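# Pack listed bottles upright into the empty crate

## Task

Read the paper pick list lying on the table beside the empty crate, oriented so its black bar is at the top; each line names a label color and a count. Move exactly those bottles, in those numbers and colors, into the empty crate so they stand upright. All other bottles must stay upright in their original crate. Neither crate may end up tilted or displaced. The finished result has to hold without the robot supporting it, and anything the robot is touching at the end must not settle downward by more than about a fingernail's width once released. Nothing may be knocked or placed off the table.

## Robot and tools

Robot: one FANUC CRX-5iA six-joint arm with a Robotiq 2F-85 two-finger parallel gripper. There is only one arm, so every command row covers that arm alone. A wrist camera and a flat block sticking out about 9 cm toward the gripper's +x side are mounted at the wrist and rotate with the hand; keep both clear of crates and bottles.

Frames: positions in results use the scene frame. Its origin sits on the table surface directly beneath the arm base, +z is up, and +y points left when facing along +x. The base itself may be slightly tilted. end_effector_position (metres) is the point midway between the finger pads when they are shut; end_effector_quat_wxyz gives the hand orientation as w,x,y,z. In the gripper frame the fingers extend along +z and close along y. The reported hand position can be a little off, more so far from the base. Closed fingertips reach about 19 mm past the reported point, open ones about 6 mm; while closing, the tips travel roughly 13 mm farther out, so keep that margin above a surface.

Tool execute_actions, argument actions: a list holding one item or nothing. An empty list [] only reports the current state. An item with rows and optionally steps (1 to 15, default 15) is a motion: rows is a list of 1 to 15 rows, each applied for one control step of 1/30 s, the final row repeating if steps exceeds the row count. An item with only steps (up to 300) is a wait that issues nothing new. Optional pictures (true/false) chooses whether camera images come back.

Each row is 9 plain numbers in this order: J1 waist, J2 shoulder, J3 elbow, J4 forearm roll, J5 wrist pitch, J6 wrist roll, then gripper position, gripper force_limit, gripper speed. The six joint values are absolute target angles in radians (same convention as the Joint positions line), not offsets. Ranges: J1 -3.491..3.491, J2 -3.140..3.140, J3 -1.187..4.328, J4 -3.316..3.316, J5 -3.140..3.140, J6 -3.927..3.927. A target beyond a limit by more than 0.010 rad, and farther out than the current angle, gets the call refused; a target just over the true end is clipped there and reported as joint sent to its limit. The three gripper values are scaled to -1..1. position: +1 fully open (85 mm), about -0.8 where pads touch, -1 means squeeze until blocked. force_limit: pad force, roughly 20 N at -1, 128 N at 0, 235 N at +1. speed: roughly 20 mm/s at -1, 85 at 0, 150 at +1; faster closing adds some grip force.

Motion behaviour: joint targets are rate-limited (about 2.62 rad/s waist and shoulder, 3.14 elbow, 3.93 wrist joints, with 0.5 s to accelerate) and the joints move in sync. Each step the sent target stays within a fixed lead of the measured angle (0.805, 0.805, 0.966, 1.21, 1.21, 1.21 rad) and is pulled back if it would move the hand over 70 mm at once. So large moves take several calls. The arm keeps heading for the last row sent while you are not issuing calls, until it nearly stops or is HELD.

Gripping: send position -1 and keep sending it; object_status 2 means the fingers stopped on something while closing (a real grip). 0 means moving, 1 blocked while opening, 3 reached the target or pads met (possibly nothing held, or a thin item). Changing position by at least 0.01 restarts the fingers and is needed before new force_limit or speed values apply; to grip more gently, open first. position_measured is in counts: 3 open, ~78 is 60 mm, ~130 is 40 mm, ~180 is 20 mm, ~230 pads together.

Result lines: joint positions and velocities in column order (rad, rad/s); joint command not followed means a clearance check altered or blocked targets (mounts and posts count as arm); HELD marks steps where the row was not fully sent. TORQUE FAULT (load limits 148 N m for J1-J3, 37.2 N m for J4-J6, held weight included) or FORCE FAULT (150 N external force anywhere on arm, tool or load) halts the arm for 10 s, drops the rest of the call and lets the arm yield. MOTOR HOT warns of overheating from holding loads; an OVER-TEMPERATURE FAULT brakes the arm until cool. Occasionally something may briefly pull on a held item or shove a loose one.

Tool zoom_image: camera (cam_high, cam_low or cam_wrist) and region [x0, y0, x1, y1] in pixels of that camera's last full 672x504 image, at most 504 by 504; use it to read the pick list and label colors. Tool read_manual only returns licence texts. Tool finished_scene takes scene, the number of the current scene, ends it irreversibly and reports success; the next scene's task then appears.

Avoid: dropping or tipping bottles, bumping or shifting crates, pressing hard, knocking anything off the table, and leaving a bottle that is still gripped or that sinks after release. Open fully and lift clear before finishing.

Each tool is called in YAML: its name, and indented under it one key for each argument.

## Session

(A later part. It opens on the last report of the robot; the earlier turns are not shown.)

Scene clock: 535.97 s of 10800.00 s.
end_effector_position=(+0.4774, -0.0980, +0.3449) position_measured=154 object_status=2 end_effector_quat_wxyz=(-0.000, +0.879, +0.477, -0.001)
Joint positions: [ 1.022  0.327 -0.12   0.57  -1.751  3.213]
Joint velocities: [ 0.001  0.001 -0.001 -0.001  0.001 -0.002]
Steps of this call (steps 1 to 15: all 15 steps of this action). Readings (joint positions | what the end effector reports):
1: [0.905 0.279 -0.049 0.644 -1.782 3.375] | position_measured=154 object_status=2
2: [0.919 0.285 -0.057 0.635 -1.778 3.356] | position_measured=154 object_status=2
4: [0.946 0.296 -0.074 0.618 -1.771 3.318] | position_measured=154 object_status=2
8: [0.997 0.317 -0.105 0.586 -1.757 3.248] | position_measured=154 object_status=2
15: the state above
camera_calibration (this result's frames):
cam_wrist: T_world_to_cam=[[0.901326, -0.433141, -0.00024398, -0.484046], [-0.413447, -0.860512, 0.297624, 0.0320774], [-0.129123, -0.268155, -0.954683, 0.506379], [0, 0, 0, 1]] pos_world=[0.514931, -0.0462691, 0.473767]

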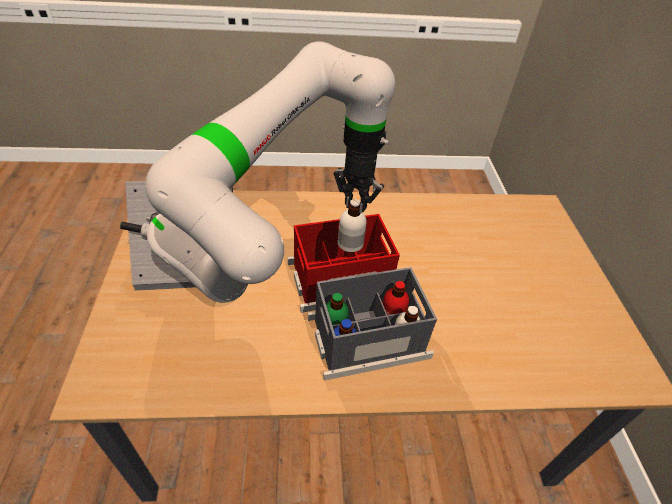

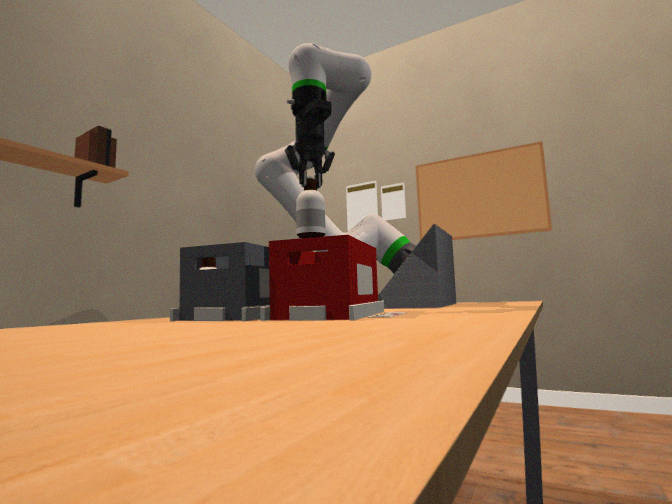

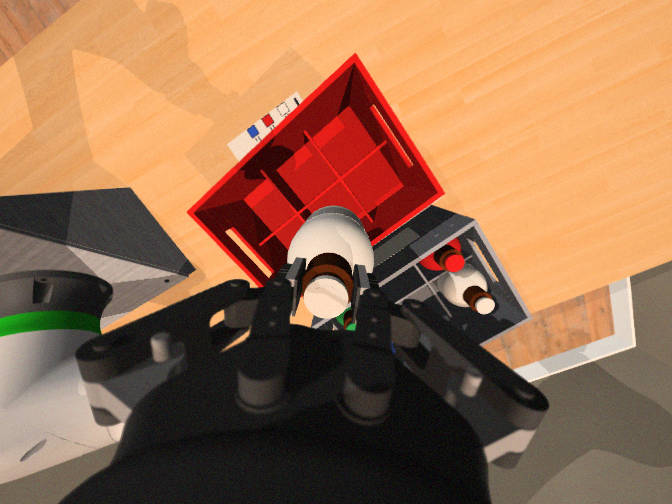

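zoom_image:
  camera: "cam_wrist"
  region: [175, 40, 460, 290]

zoom_image:
  camera: "cam_wrist"
  region: [260, 150, 420, 290]

zoom_image:
  camera: "cam_low"
  region: [260, 140, 370, 250]

zoom_image:
  camera: "cam_high"
  region: [285, 165, 415, 285]

Region (175, 40, 460, 290) of cam_wrist's 672x504 image, scaled by 1.768, with more detail than that image has; it fills the top 442 rows of this view, and the rest is white.

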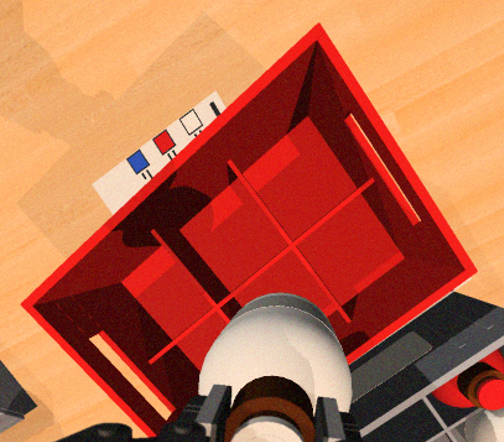

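Region (260, 150, 420, 290) of cam_wrist's 672x504 image, scaled by 3.150, with more detail than that image has; it fills the top 441 rows of this view, and the rest is white.

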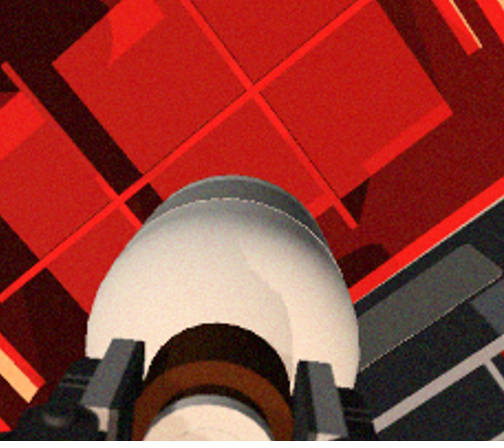

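Region (260, 140, 370, 250) of cam_low's 672x504 image, scaled by 4.582, with more detail than that image has.

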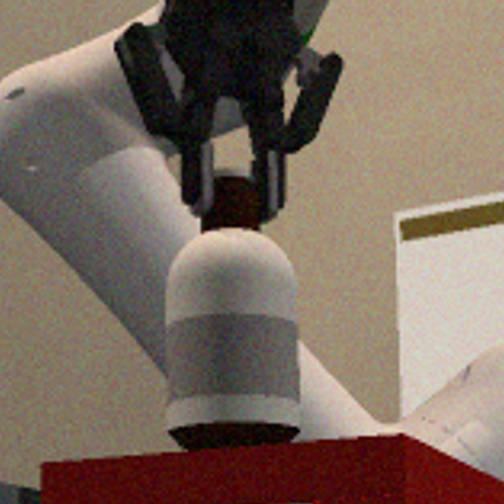

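Region (285, 165, 415, 285) of cam_high's 672x504 image, scaled by 3.877, with more detail than that image has; it fills the top 465 rows of this view, and the rest is white.

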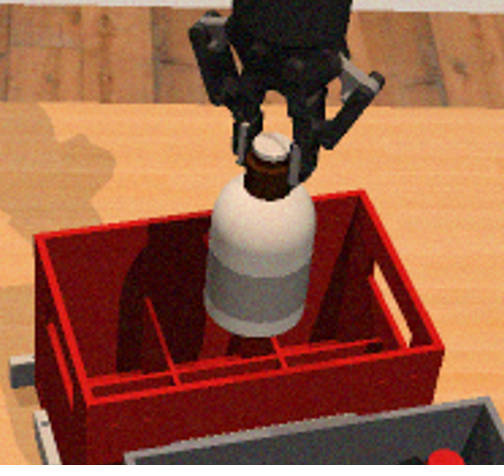

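execute_actions:
  actions:
    - {"rows": [[1.0225,0.3285,-0.1222,0.5698,-1.7482,3.2110,-1,0,0],[1.0208,0.3283,-0.1279,0.5702,-1.7427,3.2093,-1,0,0],[1.0172,0.3271,-0.1371,0.5714,-1.7342,3.2079,-1,0,0],[1.0116,0.3245,-0.1498,0.5736,-1.7228,3.2068,-1,0,0],[1.0043,0.3215,-0.1658,0.5766,-1.7084,3.2053,-1,0,0],[0.9964,0.3186,-0.1827,0.5801,-1.6929,3.2037,-1,0,0],[0.9883,0.3159,-0.1993,0.5838,-1.6773,3.2020,-1,0,0],[0.9800,0.3135,-0.2156,0.5877,-1.6617,3.2002,-1,0,0],[0.9716,0.3113,-0.2317,0.5918,-1.6461,3.1984,-1,0,0],[0.9631,0.3095,-0.2476,0.5962,-1.6305,3.1965,-1,0,0],[0.9544,0.3079,-0.2632,0.6008,-1.6148,3.1945,-1,0,0],[0.9456,0.3066,-0.2785,0.6057,-1.5991,3.1925,-1,0,0],[0.9366,0.3056,-0.2936,0.6108,-1.5834,3.1903,-1,0,0],[0.9275,0.3049,-0.3084,0.6161,-1.5676,3.1882,-1,0,0],[0.9182,0.3044,-0.3230,0.6216,-1.5518,3.1859,-1,0,0]], "steps": 15}
  pictures: false

execute_actions:
  actions:
    - {"rows": [[0.9088,0.3042,-0.3373,0.6274,-1.5360,3.1836,-1,0,0],[0.8992,0.3043,-0.3514,0.6334,-1.5201,3.1812,-1,0,0],[0.8895,0.3047,-0.3652,0.6396,-1.5042,3.1787,-1,0,0],[0.8797,0.3054,-0.3788,0.6460,-1.4883,3.1762,-1,0,0],[0.8697,0.3063,-0.3921,0.6527,-1.4724,3.1736,-1,0,0],[0.8595,0.3075,-0.4051,0.6597,-1.4564,3.1709,-1,0,0],[0.8492,0.3090,-0.4179,0.6668,-1.4404,3.1682,-1,0,0],[0.8388,0.3108,-0.4305,0.6742,-1.4243,3.1653,-1,0,0],[0.8282,0.3129,-0.4428,0.6818,-1.4082,3.1625,-1,0,0],[0.8182,0.3150,-0.4540,0.6891,-1.3932,3.1597,-1,0,0],[0.8095,0.3171,-0.4635,0.6955,-1.3803,3.1573,-1,0,0],[0.8030,0.3187,-0.4704,0.7004,-1.3706,3.1555,-1,0,0],[0.7986,0.3199,-0.4751,0.7038,-1.3641,3.1542,-1,0,0],[0.7963,0.3205,-0.4773,0.7054,-1.3609,3.1536,-1,0,0],[0.7956,0.3207,-0.4781,0.7060,-1.3598,3.1534,-1,0,0]], "steps": 15}
  pictures: false

execute_actions:
  actions:
    - {"steps": 6}

Scene clock: 656.47 s of 10800.00 s.
end_effector_position=(+0.4772, -0.0954, +0.2683) position_measured=154 object_status=2 end_effector_quat_wxyz=(-0.000, +0.879, +0.477, -0.001)
Joint positions: [ 0.94   0.306 -0.286  0.609 -1.591  3.191]
Joint velocities: [-0.268 -0.03  -0.45   0.149  0.468 -0.063]
Steps of this call (steps 1 to 15: the robot went on to your last target; steps 16 to 260: nothing new was sent; then 111.33 s passed at rest; steps 261 to 275: all 15 steps of this action). Readings (joint positions | what the end effector reports):
261: [1.022 0.328 -0.120 0.570 -1.751 3.212] | position_measured=154 object_status=2
262: [1.022 0.328 -0.122 0.570 -1.749 3.212] | position_measured=154 object_status=2
264: [1.019 0.328 -0.132 0.570 -1.739 3.209] | position_measured=154 object_status=2
268: [0.998 0.320 -0.178 0.579 -1.697 3.204] | position_measured=154 object_status=2
275: the state above

Scene clock: 656.97 s of 10800.00 s.
end_effector_position=(+0.4770, -0.0956, +0.1625) position_measured=154 object_status=2 end_effector_quat_wxyz=(-0.000, +0.879, +0.477, -0.001)
Joint positions: [ 0.799  0.32  -0.474  0.703 -1.366  3.155]
Joint velocities: [-0.119  0.031 -0.123  0.087  0.171 -0.032]
Steps of this call (steps 1 to 15: all 15 steps of this action). Readings (joint positions | what the end effector reports):
1: [0.931 0.306 -0.302 0.614 -1.575 3.189] | position_measured=154 object_status=2
2: [0.922 0.305 -0.316 0.620 -1.559 3.187] | position_measured=154 object_status=2
4: [0.903 0.304 -0.346 0.631 -1.526 3.182] | position_measured=154 object_status=2
8: [0.863 0.307 -0.401 0.658 -1.461 3.172] | position_measured=154 object_status=2
15: the state above

Scene clock: 657.17 s of 10800.00 s.
end_effector_position=(+0.4770, -0.0956, +0.1600) position_measured=154 object_status=2 end_effector_quat_wxyz=(-0.000, +0.879, +0.477, -0.001)
Joint positions: [ 0.796  0.321 -0.478  0.706 -1.36   3.153]
Joint velocities: [ 0.     0.    -0.001  0.     0.    -0.   ]
Steps of this call (steps 1 to 6: the robot went on to your last target). Readings (joint positions | what the end effector reports):
1: [0.797 0.320 -0.477 0.705 -1.362 3.154] | position_measured=154 object_status=2
2: [0.796 0.321 -0.478 0.706 -1.360 3.154] | position_measured=154 object_status=2
4: [0.796 0.321 -0.478 0.706 -1.360 3.153] | position_measured=154 object_status=2
6: the state above
camera_calibration (this result's frames):
cam_wrist: T_world_to_cam=[[0.901371, -0.433048, -0.0000116378, -0.482755], [-0.413426, -0.860536, 0.297585, 0.0890378], [-0.128879, -0.26823, -0.954695, 0.330323], [0, 0, 0, 1]] pos_world=[0.514524, -0.0438334, 0.288856]

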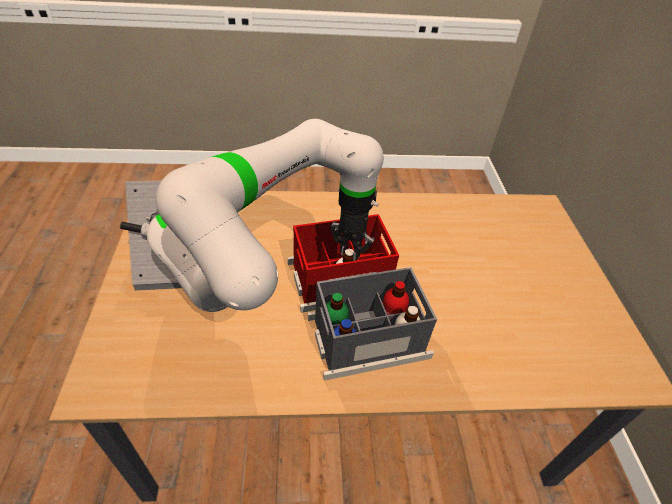

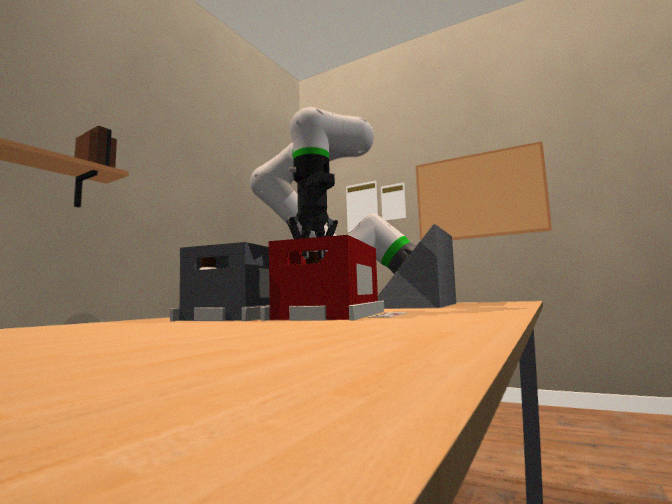

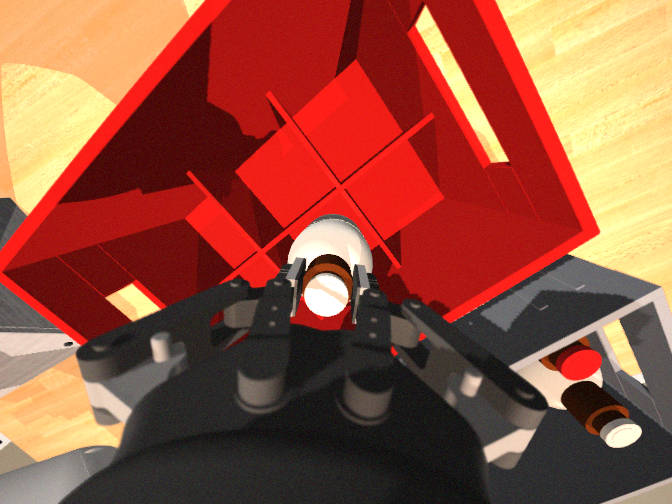

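execute_actions:
  actions: []

Scene clock: 686.37 s of 10800.00 s.
end_effector_position=(+0.4770, -0.0956, +0.1599) position_measured=154 object_status=2 end_effector_quat_wxyz=(-0.000, +0.879, +0.477, -0.001)
Joint positions: [ 0.796  0.321 -0.478  0.706 -1.36   3.153]
Joint velocities: [ 0.001 -0.    -0.     0.    -0.001 -0.   ]
Steps of this call (steps 1 to 15: the robot went on to your last target; steps 16 to 90: nothing new was sent; then 26.20 s passed at rest). Readings (joint positions | what the end effector reports):
1: [0.796 0.321 -0.478 0.706 -1.360 3.153] | position_measured=154 object_status=2
2: [0.796 0.321 -0.478 0.706 -1.360 3.153] | position_measured=154 object_status=2
4: [0.796 0.321 -0.478 0.706 -1.360 3.153] | position_measured=154 object_status=2
8: [0.796 0.321 -0.478 0.706 -1.360 3.153] | position_measured=154 object_status=2
90: the state above
The arm was judged still, so your last target was given up. Only a new action makes it travel on or press farther. Fingers that are still opening or closing keep moving.
camera_calibration (this result's frames):
cam_wrist: T_world_to_cam=[[0.901361, -0.433068, -0.0000871392, -0.482731], [-0.413414, -0.860516, 0.29766, 0.0890143], [-0.128982, -0.268263, -0.954672, 0.330307], [0, 0, 0, 1]] pos_world=[0.514519, -0.0438481, 0.288797]

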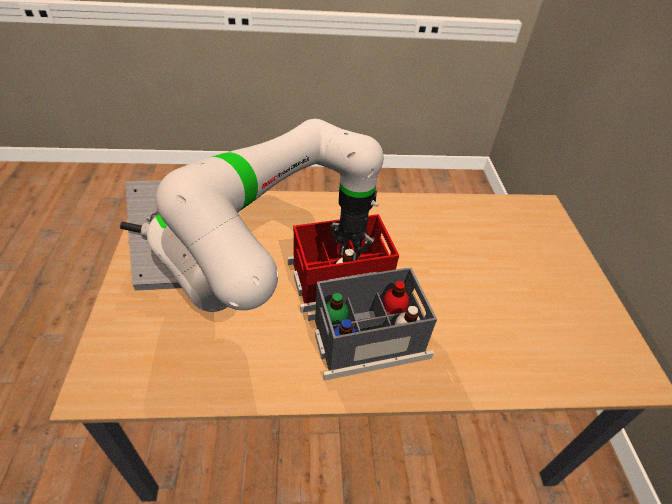

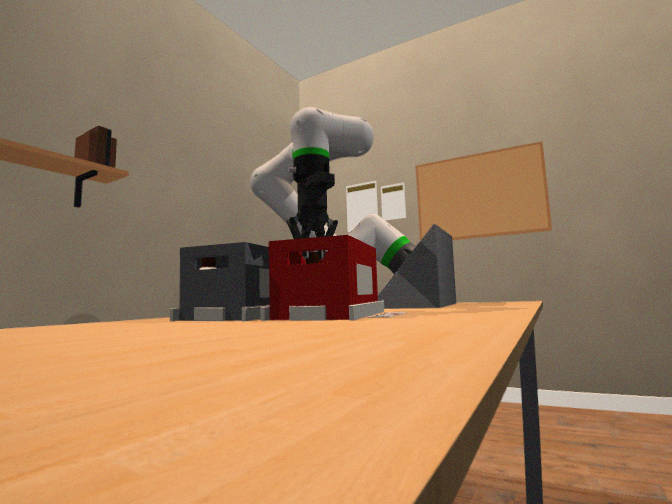

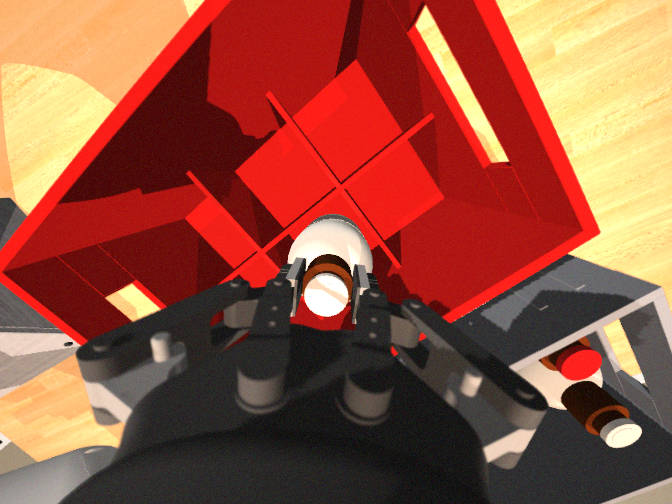

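zoom_image:
  camera: "cam_wrist"
  region: [230, 150, 440, 340]

zoom_image:
  camera: "cam_high"
  region: [270, 190, 450, 390]

zoom_image:
  camera: "cam_low"
  region: [250, 200, 400, 330]

Region (230, 150, 440, 340) of cam_wrist's 672x504 image, scaled by 2.400, with more detail than that image has; it fills the top 456 rows of this view, and the rest is white.

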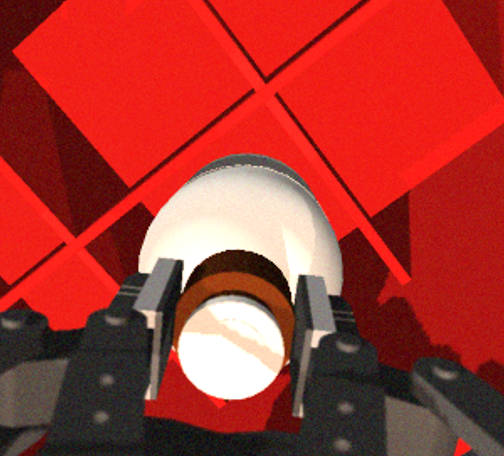

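Region (270, 190, 450, 390) of cam_high's 672x504 image, scaled by 2.520, with more detail than that image has; it fills the left 454 columns of this view, and the rest is white.

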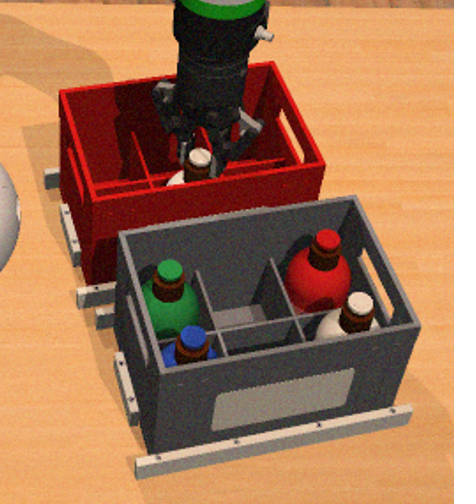

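Region (250, 200, 400, 330) of cam_low's 672x504 image, scaled by 3.360, with more detail than that image has; it fills the top 437 rows of this view, and the rest is white.

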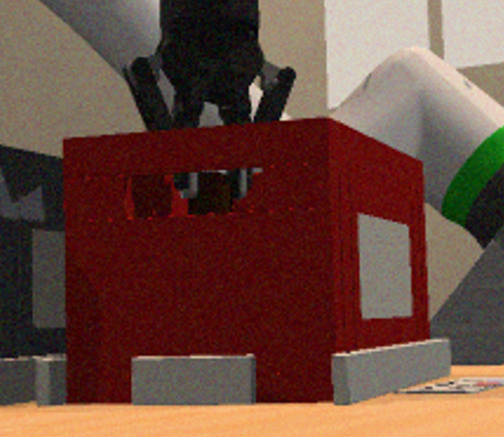

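execute_actions:
  actions:
    - {"rows":[[0.7949,0.3209,-0.4789,0.7066,-1.3587,3.1532,-1,0,0],[0.7941,0.3211,-0.4796,0.7071,-1.3576,3.1530,-1,0,0],[0.7934,0.3213,-0.4804,0.7077,-1.3566,3.1528,-1,0,0],[0.7926,0.3215,-0.4811,0.7082,-1.3555,3.1526,-1,0,0],[0.7919,0.3217,-0.4819,0.7088,-1.3544,3.1524,-1,0,0],[0.7912,0.3219,-0.4827,0.7094,-1.3533,3.1522,-1,0,0]],"steps":11}

Scene clock: 698.43 s of 10800.00 s.
end_effector_position=(+0.4770, -0.0955, +0.1571) position_measured=154 object_status=2 end_effector_quat_wxyz=(-0.000, +0.879, +0.477, -0.000)
Joint positions: [ 0.791  0.322 -0.483  0.71  -1.353  3.152]
Joint velocities: [-0.003  0.002 -0.001 -0.    -0.    -0.   ]
Steps of this call (steps 1 to 90: nothing new was sent; then 8.70 s passed at rest; steps 91 to 101: all 11 steps of this action). Readings (joint positions | what the end effector reports):
91: [0.796 0.321 -0.478 0.706 -1.360 3.153] | position_measured=154 object_status=2
92: [0.795 0.321 -0.479 0.706 -1.359 3.153] | position_measured=154 object_status=2
94: [0.794 0.321 -0.480 0.707 -1.357 3.153] | position_measured=154 object_status=2
98: [0.792 0.322 -0.482 0.710 -1.354 3.152] | position_measured=154 object_status=2
101: the state above
camera_calibration (this result's frames):
cam_wrist: T_world_to_cam=[[0.901497, -0.432786, 0.000254363, -0.48285], [-0.413273, -0.860676, 0.297391, 0.0898593], [-0.128488, -0.268202, -0.954756, 0.327449], [0, 0, 0, 1]] pos_world=[0.514498, -0.0438085, 0.286033]

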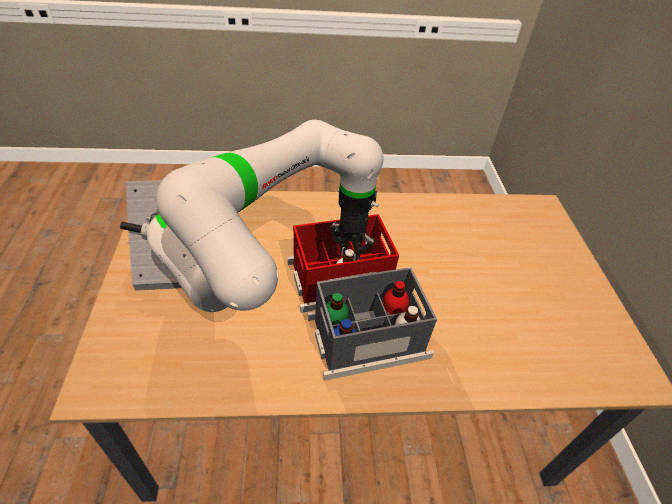

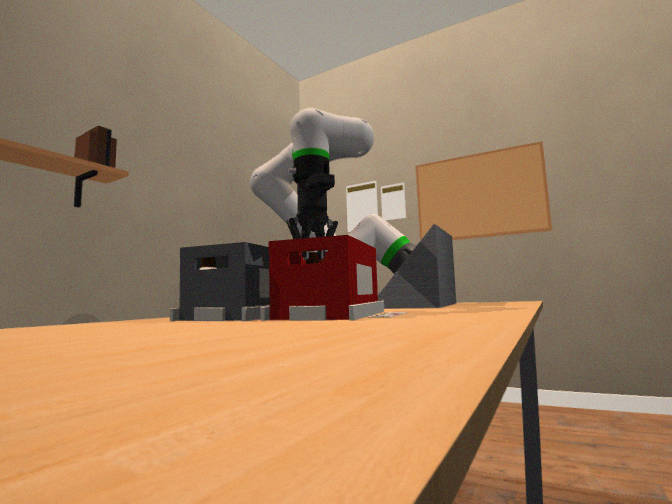

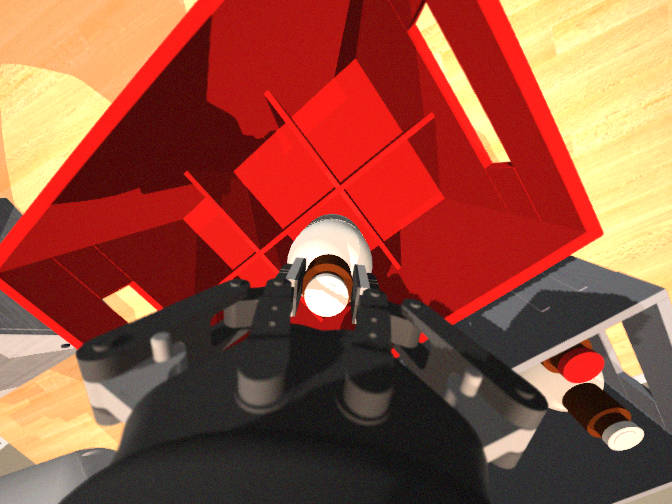

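execute_actions:
  actions:
    - {"rows":[[0.7904,0.3221,-0.4835,0.7100,-1.3522,3.1520,-1,0,0],[0.7897,0.3223,-0.4842,0.7105,-1.3512,3.1518,-1,0,0],[0.7897,0.3223,-0.4842,0.7105,-1.3512,3.1518,-1,0,0],[0.7897,0.3223,-0.4842,0.7105,-1.3512,3.1518,-1,0,0],[0.7897,0.3223,-0.4842,0.7105,-1.3512,3.1518,0.115,0,0]],"steps":13}

execute_actions:
  actions:
    - {"rows":[[0.7916,0.3219,-0.4820,0.7091,-1.3541,3.1523,0.115,0,0],[0.7970,0.3209,-0.4758,0.7053,-1.3622,3.1538,0.115,0,0],[0.8049,0.3193,-0.4666,0.6995,-1.3743,3.1559,0.115,0,0],[0.8147,0.3174,-0.4552,0.6925,-1.3892,3.1586,0.115,0,0],[0.8257,0.3153,-0.4425,0.6846,-1.4058,3.1616,0.115,0,0],[0.8370,0.3130,-0.4294,0.6764,-1.4231,3.1647,0.115,0,0],[0.8461,0.3117,-0.4140,0.6694,-1.4400,3.1701,0.115,0,0],[0.8504,0.3121,-0.3950,0.6648,-1.4560,3.1798,0.115,0,0],[0.8497,0.3143,-0.3736,0.6630,-1.4696,3.1930,0.115,0,0],[0.8436,0.3181,-0.3515,0.6643,-1.4798,3.2090,0.115,0,0],[0.8318,0.3236,-0.3299,0.6691,-1.4853,3.2271,0.115,0,0],[0.8161,0.3304,-0.3078,0.6762,-1.4882,3.2472,0.115,0,0],[0.7987,0.3378,-0.2835,0.6840,-1.4914,3.2693,0.115,0,0],[0.7802,0.3457,-0.2575,0.6924,-1.4948,3.2929,0.115,0,0],[0.7609,0.3540,-0.2304,0.7011,-1.4984,3.3176,0.115,0,0]],"steps":15}
  pictures: false

execute_actions:
  actions:
    - {"rows":[[0.7412,0.3625,-0.2028,0.7100,-1.5020,3.3428,0.115,0,0],[0.7215,0.3709,-0.1751,0.7189,-1.5056,3.3679,0.115,0,0],[0.7022,0.3792,-0.1480,0.7276,-1.5092,3.3926,0.115,0,0],[0.6837,0.3871,-0.1220,0.7360,-1.5126,3.4162,0.115,0,0],[0.6653,0.3945,-0.0990,0.7443,-1.5142,3.4380,0.115,0,0],[0.6469,0.4014,-0.0805,0.7526,-1.5128,3.4573,0.115,0,0],[0.6294,0.4074,-0.0660,0.7605,-1.5094,3.4739,0.115,0,0],[0.6139,0.4123,-0.0552,0.7675,-1.5052,3.4873,0.115,0,0],[0.6016,0.4161,-0.0479,0.7731,-1.5010,3.4973,0.115,0,0],[0.5934,0.4186,-0.0437,0.7767,-1.4977,3.5035,0.115,0,0],[0.5905,0.4194,-0.0424,0.7780,-1.4965,3.5056,0.115,0,0]],"steps":15}

Scene clock: 816.57 s of 10800.00 s.
end_effector_position=(+0.4768, -0.0955, +0.1556) position_measured=117 object_status=0 end_effector_quat_wxyz=(-0.000, +0.879, +0.477, -0.001)
Joint positions: [ 0.789  0.323 -0.484  0.71  -1.351  3.152]
Joint velocities: [-0.001 -0.003  0.003  0.004 -0.    -0.   ]
Steps of this call (steps 1 to 15: the robot went on to your last target; steps 16 to 90: nothing new was sent; then 114.70 s passed at rest; steps 91 to 103: all 13 steps of this action). Readings (joint positions | what the end effector reports):
91: [0.791 0.322 -0.483 0.709 -1.353 3.152] | position_measured=154 object_status=2
92: [0.791 0.322 -0.483 0.709 -1.353 3.152] | position_measured=154 object_status=2
94: [0.790 0.322 -0.484 0.710 -1.351 3.152] | position_measured=154 object_status=2
98: [0.789 0.323 -0.485 0.710 -1.351 3.152] | position_measured=142 object_status=0
103: the state above
camera_calibration (this result's frames):
cam_wrist: T_world_to_cam=[[0.901397, -0.432993, -0.000832334, -0.482464], [-0.413143, -0.860647, 0.297656, 0.0901161], [-0.129599, -0.267962, -0.954673, 0.326495], [0, 0, 0, 1]] pos_world=[0.514436, -0.0438567, 0.284471]

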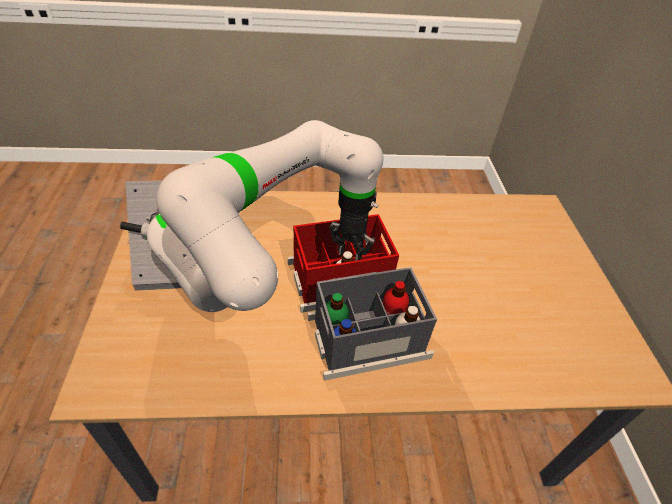

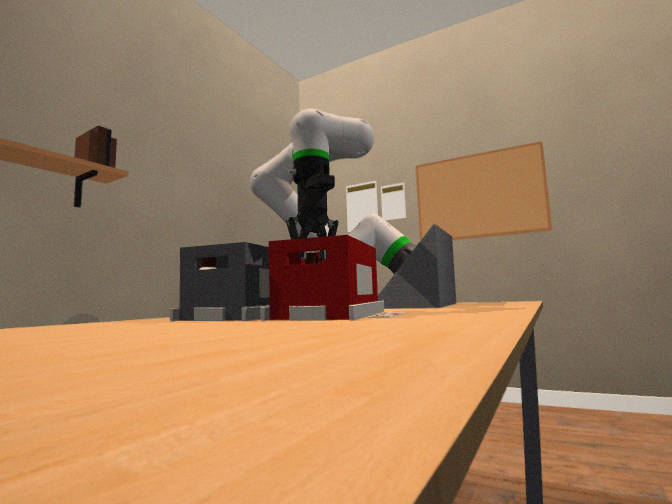

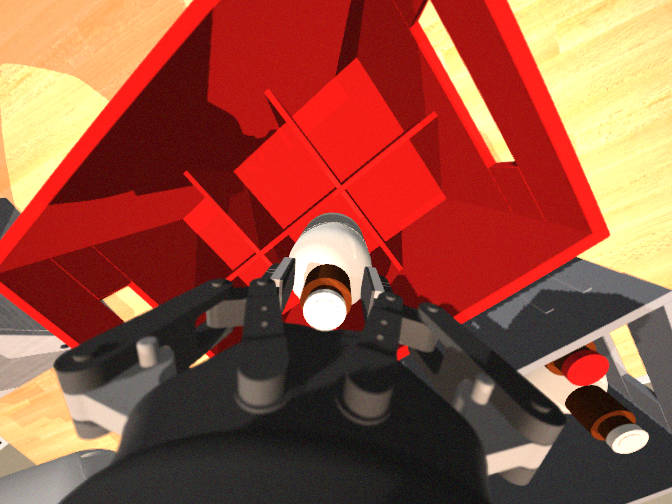

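Scene clock: 817.07 s of 10800.00 s.
end_effector_position=(+0.5100, -0.1146, +0.2207) position_measured=115 object_status=3 end_effector_quat_wxyz=(-0.003, +0.877, +0.480, +0.004)
Joint positions: [ 0.818  0.332 -0.302  0.676 -1.487  3.253]
Joint velocities: [-0.52   0.211  0.653  0.194 -0.118  0.577]
Steps of this call (steps 1 to 15: all 15 steps of this action). Readings (joint positions | what the end effector reports):
1: [0.789 0.322 -0.484 0.710 -1.351 3.152] | position_measured=116 object_status=0
2: [0.791 0.322 -0.482 0.710 -1.354 3.152] | position_measured=115 object_status=0
4: [0.800 0.320 -0.472 0.703 -1.367 3.154] | position_measured=115 object_status=0
8: [0.834 0.314 -0.431 0.679 -1.420 3.165] | position_measured=115 object_status=0
15: the state above

Scene clock: 817.57 s of 10800.00 s.
end_effector_position=(+0.6051, -0.2191, +0.1997) position_measured=115 object_status=3 end_effector_quat_wxyz=(-0.000, +0.879, +0.477, -0.001)
Joint positions: [ 0.591  0.419 -0.043  0.778 -1.497  3.505]
Joint velocities: [0.    0.004 0.006 0.005 0.005 0.009]
Steps of this call (steps 1 to 15: all 15 steps of this action). Readings (joint positions | what the end effector reports):
1: [0.799 0.339 -0.279 0.684 -1.491 3.274] | position_measured=115 object_status=3
2: [0.780 0.346 -0.255 0.692 -1.495 3.295] | position_measured=115 object_status=3
4: [0.743 0.362 -0.205 0.709 -1.502 3.341] | position_measured=115 object_status=3
8: [0.667 0.393 -0.107 0.743 -1.511 3.432] | position_measured=115 object_status=3
15: the state above
camera_calibration (this result's frames):
cam_wrist: T_world_to_cam=[[0.901104, -0.433603, -0.000410249, -0.651574], [-0.413795, -0.860221, 0.297982, 0.0240587], [-0.129559, -0.268343, -0.954571, 0.352007], [0, 0, 0, 1]] pos_world=[0.642697, -0.16737, 0.32858]

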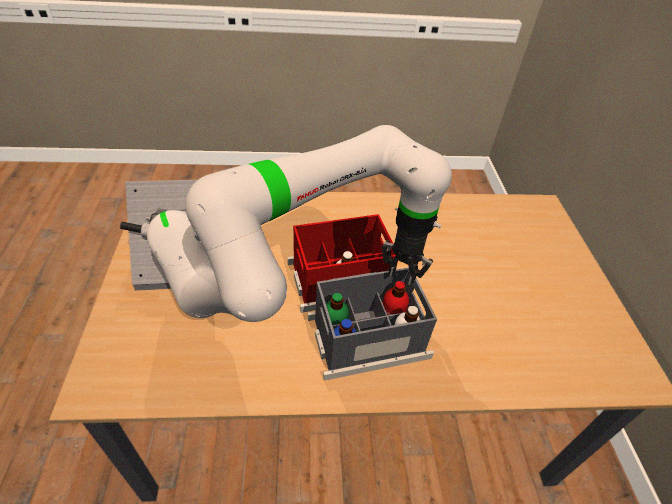

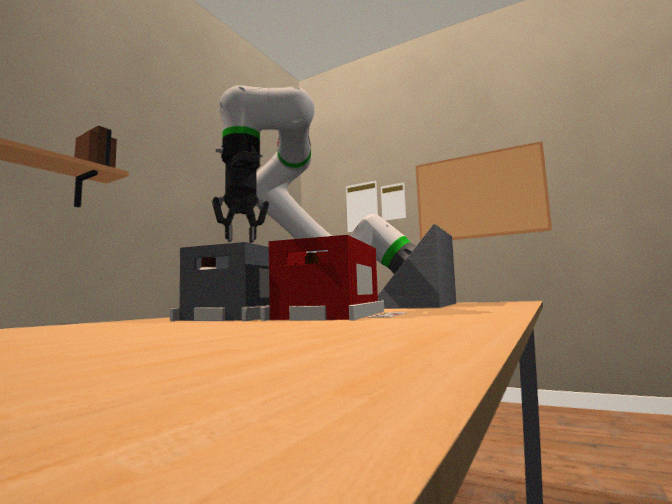

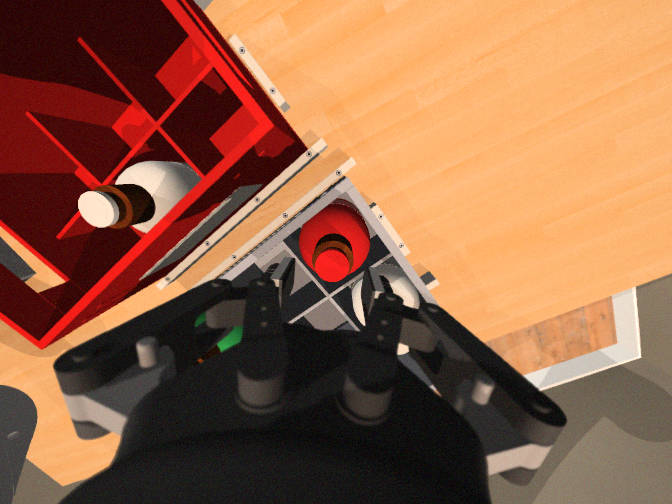

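zoom_image:
  camera: "cam_wrist"
  region: [260, 170, 420, 320]

zoom_image:
  camera: "cam_wrist"
  region: [0, 0, 330, 300]

zoom_image:
  camera: "cam_high"
  region: [270, 190, 450, 390]

Region (260, 170, 420, 320) of cam_wrist's 672x504 image, scaled by 3.150, with more detail than that image has; it fills the top 472 rows of this view, and the rest is white.

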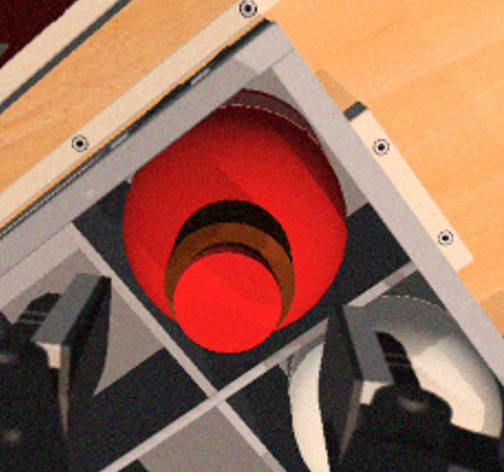

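Region (0, 0, 330, 300) of cam_wrist's 672x504 image, scaled by 1.527, with more detail than that image has; it fills the top 458 rows of this view, and the rest is white.

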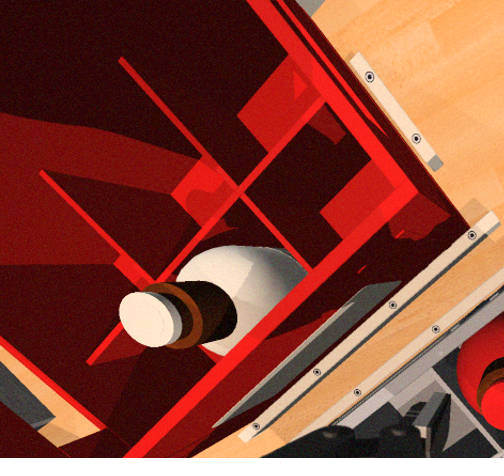

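Region (270, 190, 450, 390) of cam_high's 672x504 image, scaled by 2.520, with more detail than that image has; it fills the left 454 columns of this view, and the rest is white.

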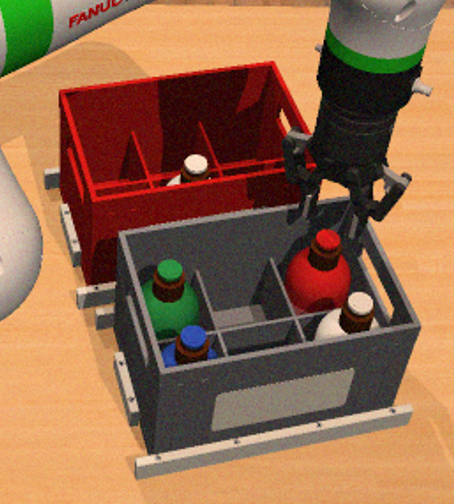

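zoom_image:
  camera: "cam_low"
  region: [170, 170, 300, 290]

Region (170, 170, 300, 290) of cam_low's 672x504 image, scaled by 3.877, with more detail than that image has; it fills the top 465 rows of this view, and the rest is white.

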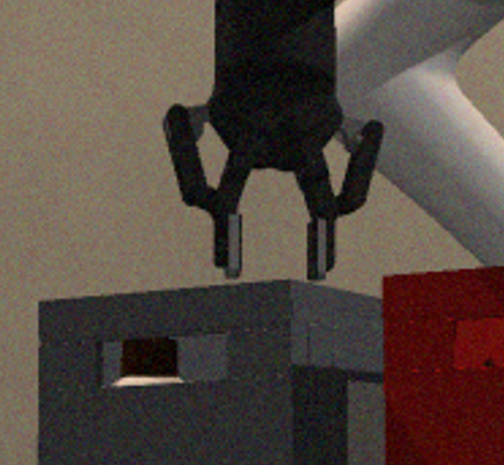

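execute_actions:
  actions:
    - {"rows":[[0.5888,0.4197,-0.0442,0.7789,-1.4940,3.5052,0.115,0,0],[0.5841,0.4205,-0.0490,0.7812,-1.4871,3.5041,0.115,0,0],[0.5773,0.4216,-0.0561,0.7847,-1.4770,3.5026,0.115,0,0],[0.5689,0.4230,-0.0646,0.7889,-1.4648,3.5006,0.115,0,0],[0.5599,0.4245,-0.0740,0.7936,-1.4515,3.4986,0.115,0,0],[0.5508,0.4259,-0.0834,0.7982,-1.4381,3.4965,0.115,0,0],[0.5424,0.4273,-0.0919,0.8024,-1.4259,3.4945,0.115,0,0],[0.5356,0.4284,-0.0990,0.8059,-1.4158,3.4930,0.115,0,0],[0.5309,0.4292,-0.1038,0.8082,-1.4089,3.4919,0.115,0,0],[0.5292,0.4295,-0.1056,0.8091,-1.4064,3.4915,0.115,0,0],[0.5292,0.4295,-0.1056,0.8091,-1.4064,3.4915,0.115,0,0],[0.5292,0.4295,-0.1056,0.8091,-1.4064,3.4915,-1,0.6,0]],"steps":15}
  pictures: false

execute_actions:
  actions:
    - {"rows":[[0.5292,0.4295,-0.1056,0.8091,-1.4064,3.4915,-1,0.6,0]],"steps":10}
  pictures: false

execute_actions:
  actions:
    - {"rows":[[0.5311,0.4291,-0.1038,0.8081,-1.4091,3.4920,-1,0.6,0],[0.5363,0.4280,-0.0986,0.8052,-1.4168,3.4933,-1,0.6,0],[0.5446,0.4264,-0.0900,0.8007,-1.4291,3.4955,-1,0.6,0],[0.5555,0.4245,-0.0783,0.7950,-1.4454,3.4984,-1,0.6,0],[0.5684,0.4228,-0.0638,0.7884,-1.4649,3.5019,-1,0.6,0],[0.5832,0.4214,-0.0462,0.7812,-1.4877,3.5060,-1,0.6,0],[0.5991,0.4207,-0.0262,0.7738,-1.5124,3.5105,-1,0.6,0],[0.6159,0.4208,-0.0036,0.7665,-1.5391,3.5154,-1,0.6,0],[0.6331,0.4218,0.0211,0.7595,-1.5670,3.5205,-1,0.6,0],[0.6504,0.4239,0.0475,0.7529,-1.5957,3.5258,-1,0.6,0],[0.6674,0.4270,0.0752,0.7470,-1.6244,3.5311,-1,0.6,0],[0.6838,0.4310,0.1036,0.7419,-1.6527,3.5365,-1,0.6,0],[0.6992,0.4358,0.1318,0.7375,-1.6798,3.5416,-1,0.6,0],[0.7134,0.4411,0.1591,0.7340,-1.7052,3.5464,-1,0.6,0],[0.7262,0.4466,0.1851,0.7312,-1.7286,3.5509,-1,0.6,0]],"steps":15}
  pictures: false

execute_actions:
  actions:
    - {"rows":[[0.7387,0.4524,0.2067,0.7282,-1.7484,3.5525,-1,0.6,0],[0.7522,0.4584,0.2224,0.7240,-1.7641,3.5491,-1,0.6,0],[0.7661,0.4642,0.2315,0.7189,-1.7749,3.5411,-1,0.6,0],[0.7795,0.4691,0.2328,0.7129,-1.7802,3.5289,-1,0.6,0],[0.7921,0.4730,0.2266,0.7062,-1.7798,3.5130,-1,0.6,0],[0.8047,0.4763,0.2155,0.6988,-1.7761,3.4944,-1,0.6,0],[0.8184,0.4799,0.2035,0.6907,-1.7721,3.4742,-1,0.6,0],[0.8328,0.4836,0.1908,0.6823,-1.7678,3.4529,-1,0.6,0],[0.8476,0.4875,0.1778,0.6736,-1.7634,3.4310,-1,0.6,0],[0.8624,0.4914,0.1648,0.6649,-1.7591,3.4091,-1,0.6,0],[0.8768,0.4951,0.1521,0.6565,-1.7548,3.3878,-1,0.6,0],[0.8905,0.4987,0.1401,0.6484,-1.7508,3.3676,-1,0.6,0],[0.9031,0.5020,0.1290,0.6410,-1.7471,3.3490,-1,0.6,0],[0.9142,0.5049,0.1193,0.6345,-1.7438,3.3325,-1,0.6,0],[0.9225,0.5068,0.1087,0.6293,-1.7390,3.3184,-1,0.6,0]],"steps":15}
  pictures: false

execute_actions:
  actions:
    - {"rows":[[0.9271,0.5073,0.0961,0.6260,-1.7314,3.3070,-1,0.6,0],[0.9274,0.5064,0.0819,0.6247,-1.7213,3.2987,-1,0.6,0],[0.9236,0.5042,0.0673,0.6257,-1.7093,3.2944,-1,0.6,0],[0.9171,0.5013,0.0521,0.6280,-1.6959,3.2920,-1,0.6,0],[0.9098,0.4983,0.0355,0.6308,-1.6810,3.2893,-1,0.6,0],[0.9019,0.4954,0.0179,0.6341,-1.6649,3.2863,-1,0.6,0],[0.8936,0.4927,0.0001,0.6376,-1.6484,3.2833,-1,0.6,0],[0.8849,0.4904,-0.0169,0.6415,-1.6320,3.2805,-1,0.6,0],[0.8759,0.4889,-0.0325,0.6458,-1.6161,3.2782,-1,0.6,0],[0.8672,0.4877,-0.0461,0.6500,-1.6015,3.2764,-1,0.6,0],[0.8590,0.4872,-0.0579,0.6543,-1.5885,3.2751,-1,0.6,0],[0.8519,0.4869,-0.0675,0.6580,-1.5775,3.2742,-1,0.6,0],[0.8463,0.4868,-0.0744,0.6609,-1.5690,3.2735,-1,0.6,0],[0.8426,0.4870,-0.0787,0.6629,-1.5637,3.2732,-1,0.6,0],[0.8413,0.4870,-0.0802,0.6636,-1.5618,3.2731,-1,0.6,0]],"steps":15}
  pictures: false

execute_actions:
  actions:
    - {"rows":[[0.8413,0.4870,-0.0802,0.6636,-1.5618,3.2731,-1,0.6,0]],"steps":4}

zoom_image:
  camera: "cam_wrist"
  region: [250, 150, 420, 330]

zoom_image:
  camera: "cam_low"
  region: [230, 150, 400, 290]

Scene clock: 938.07 s of 10800.00 s.
end_effector_position=(+0.6065, -0.2199, +0.1539) position_measured=126 object_status=0 end_effector_quat_wxyz=(-0.000, +0.879, +0.477, -0.001)
Joint positions: [ 0.529  0.429 -0.106  0.809 -1.406  3.492]
Joint velocities: [-0.001 -0.    -0.001  0.     0.001 -0.   ]
Steps of this call (steps 1 to 15: the robot went on to your last target; steps 16 to 90: nothing new was sent; then 117.00 s passed at rest; steps 91 to 105: all 15 steps of this action). Readings (joint positions | what the end effector reports):
91: [0.590 0.419 -0.042 0.778 -1.496 3.506] | position_measured=115 object_status=3
92: [0.589 0.420 -0.043 0.779 -1.494 3.506] | position_measured=115 object_status=3
94: [0.581 0.421 -0.052 0.783 -1.483 3.504] | position_measured=115 object_status=3
98: [0.551 0.426 -0.083 0.798 -1.439 3.497] | position_measured=115 object_status=3
105: the state above

Scene clock: 938.40 s of 10800.00 s.
end_effector_position=(+0.6065, -0.2199, +0.1539) position_measured=156 object_status=0 end_effector_quat_wxyz=(-0.000, +0.879, +0.477, -0.001)
Joint positions: [ 0.529  0.429 -0.106  0.809 -1.406  3.491]
Joint velocities: [-0. -0.  0.  0.  0.  0.]
Steps of this call (steps 1 to 10: all 10 steps of this action). Readings (joint positions | what the end effector reports):
1: [0.529 0.429 -0.106 0.809 -1.406 3.492] | position_measured=133 object_status=0
2: [0.529 0.429 -0.106 0.809 -1.406 3.492] | position_measured=140 object_status=0
4: [0.529 0.429 -0.106 0.809 -1.406 3.491] | position_measured=152 object_status=0
8: [0.529 0.429 -0.106 0.809 -1.406 3.491] | position_measured=156 object_status=0
10: the state above

Scene clock: 938.90 s of 10800.00 s.
end_effector_position=(+0.6073, -0.2210, +0.2769) position_measured=156 object_status=2 end_effector_quat_wxyz=(+0.000, +0.879, +0.476, +0.000)
Joint positions: [ 0.681  0.43   0.102  0.744 -1.649  3.536]
Joint velocities: [ 0.427  0.13   0.756 -0.127 -0.737  0.139]
Steps of this call (steps 1 to 15: all 15 steps of this action). Readings (joint positions | what the end effector reports):
1: [0.529 0.429 -0.106 0.809 -1.406 3.491] | position_measured=156 object_status=2
2: [0.530 0.429 -0.105 0.808 -1.408 3.491] | position_measured=156 object_status=2
4: [0.538 0.428 -0.096 0.803 -1.421 3.493] | position_measured=156 object_status=2
8: [0.579 0.422 -0.050 0.783 -1.482 3.505] | position_measured=156 object_status=2
15: the state above

Scene clock: 939.40 s of 10800.00 s.
end_effector_position=(+0.5714, -0.1090, +0.3459) position_measured=156 object_status=2 end_effector_quat_wxyz=(-0.001, +0.878, +0.478, +0.001)
Joint positions: [ 0.895  0.5    0.136  0.646 -1.749  3.36 ]
Joint velocities: [ 0.379  0.097 -0.346 -0.22   0.121 -0.563]
Steps of this call (steps 1 to 15: all 15 steps of this action). Readings (joint positions | what the end effector reports):
1: [0.696 0.435 0.128 0.740 -1.674 3.541] | position_measured=156 object_status=2
2: [0.709 0.440 0.153 0.736 -1.698 3.545] | position_measured=156 object_status=2
4: [0.739 0.453 0.198 0.727 -1.742 3.548] | position_measured=156 object_status=2
8: [0.797 0.474 0.226 0.702 -1.776 3.506] | position_measured=156 object_status=2
15: the state above

Scene clock: 939.90 s of 10800.00 s.
end_effector_position=(+0.5589, -0.0807, +0.2628) position_measured=156 object_status=2 end_effector_quat_wxyz=(-0.000, +0.879, +0.477, -0.001)
Joint positions: [ 0.848  0.487 -0.072  0.66  -1.572  3.274]
Joint velocities: [-0.169 -0.002 -0.213  0.086  0.255 -0.021]
Steps of this call (steps 1 to 15: all 15 steps of this action). Readings (joint positions | what the end effector reports):
1: [0.907 0.503 0.124 0.638 -1.745 3.342] | position_measured=156 object_status=2
2: [0.917 0.505 0.112 0.633 -1.739 3.326] | position_measured=156 object_status=2
4: [0.925 0.506 0.085 0.627 -1.722 3.304] | position_measured=156 object_status=2
8: [0.906 0.497 0.025 0.633 -1.671 3.288] | position_measured=156 object_status=2
15: the state above

Scene clock: 940.03 s of 10800.00 s.
end_effector_position=(+0.5595, -0.0811, +0.2580) position_measured=156 object_status=2 end_effector_quat_wxyz=(-0.000, +0.879, +0.477, -0.000)
Joint positions: [ 0.841  0.487 -0.08   0.664 -1.562  3.273]
Joint velocities: [-0.001  0.    -0.005 -0.     0.005 -0.   ]
Steps of this call (steps 1 to 4: all 4 steps of this action). Readings (joint positions | what the end effector reports):
1: [0.843 0.487 -0.077 0.662 -1.565 3.273] | position_measured=156 object_status=2
2: [0.842 0.487 -0.079 0.663 -1.563 3.273] | position_measured=156 object_status=2
4: the state above
camera_calibration (this result's frames):
cam_wrist: T_world_to_cam=[[0.90145, -0.432884, -0.0000597564, -0.550847], [-0.413277, -0.860661, 0.297431, 0.106342], [-0.128805, -0.268095, -0.954743, 0.43839], [0, 0, 0, 1]] pos_world=[0.596976, -0.0293983, 0.386887]

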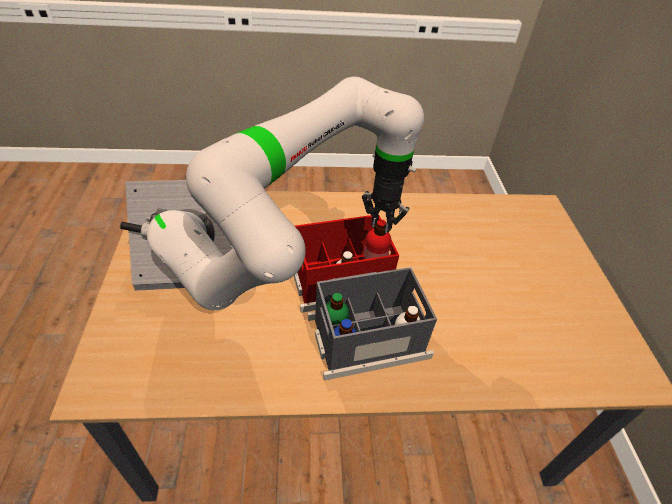

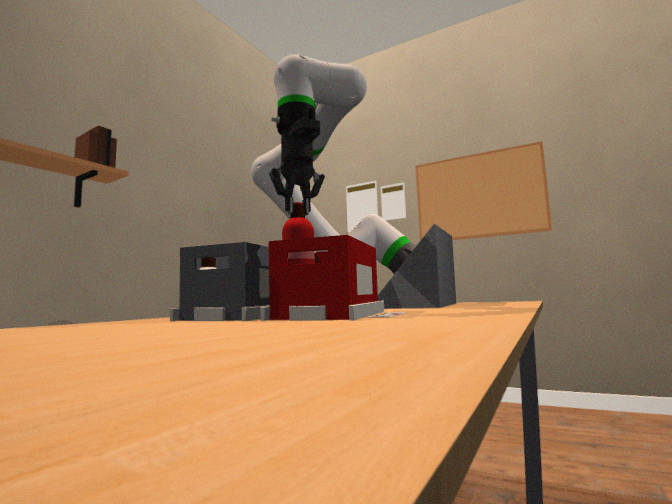

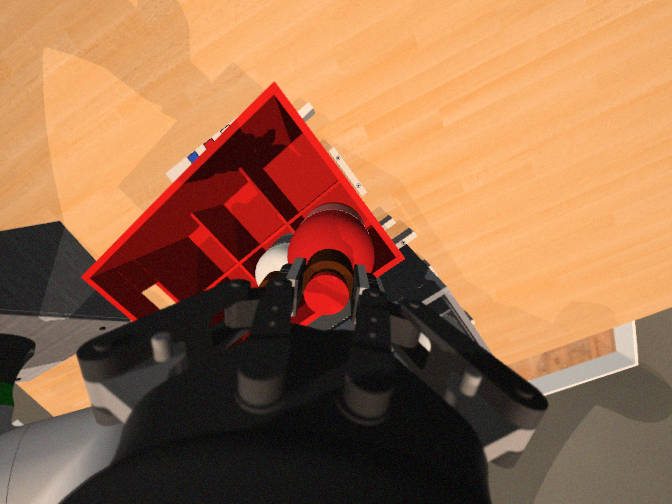

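Region (250, 150, 420, 330) of cam_wrist's 672x504 image, scaled by 2.800, with more detail than that image has.

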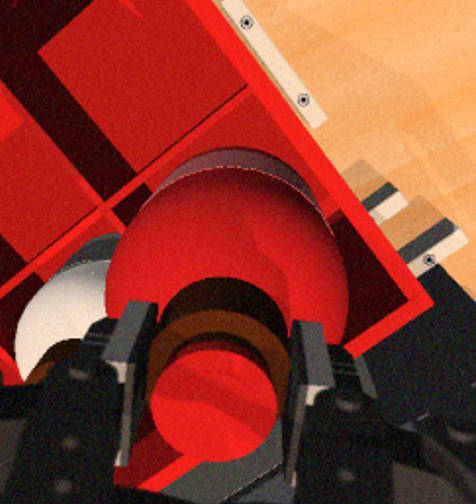

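Region (230, 150, 400, 290) of cam_low's 672x504 image, scaled by 2.965, with more detail than that image has; it fills the top 415 rows of this view, and the rest is white.

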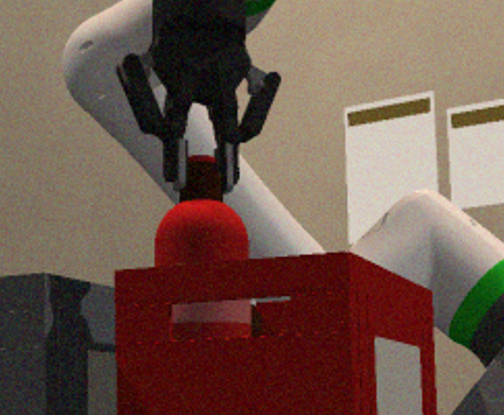

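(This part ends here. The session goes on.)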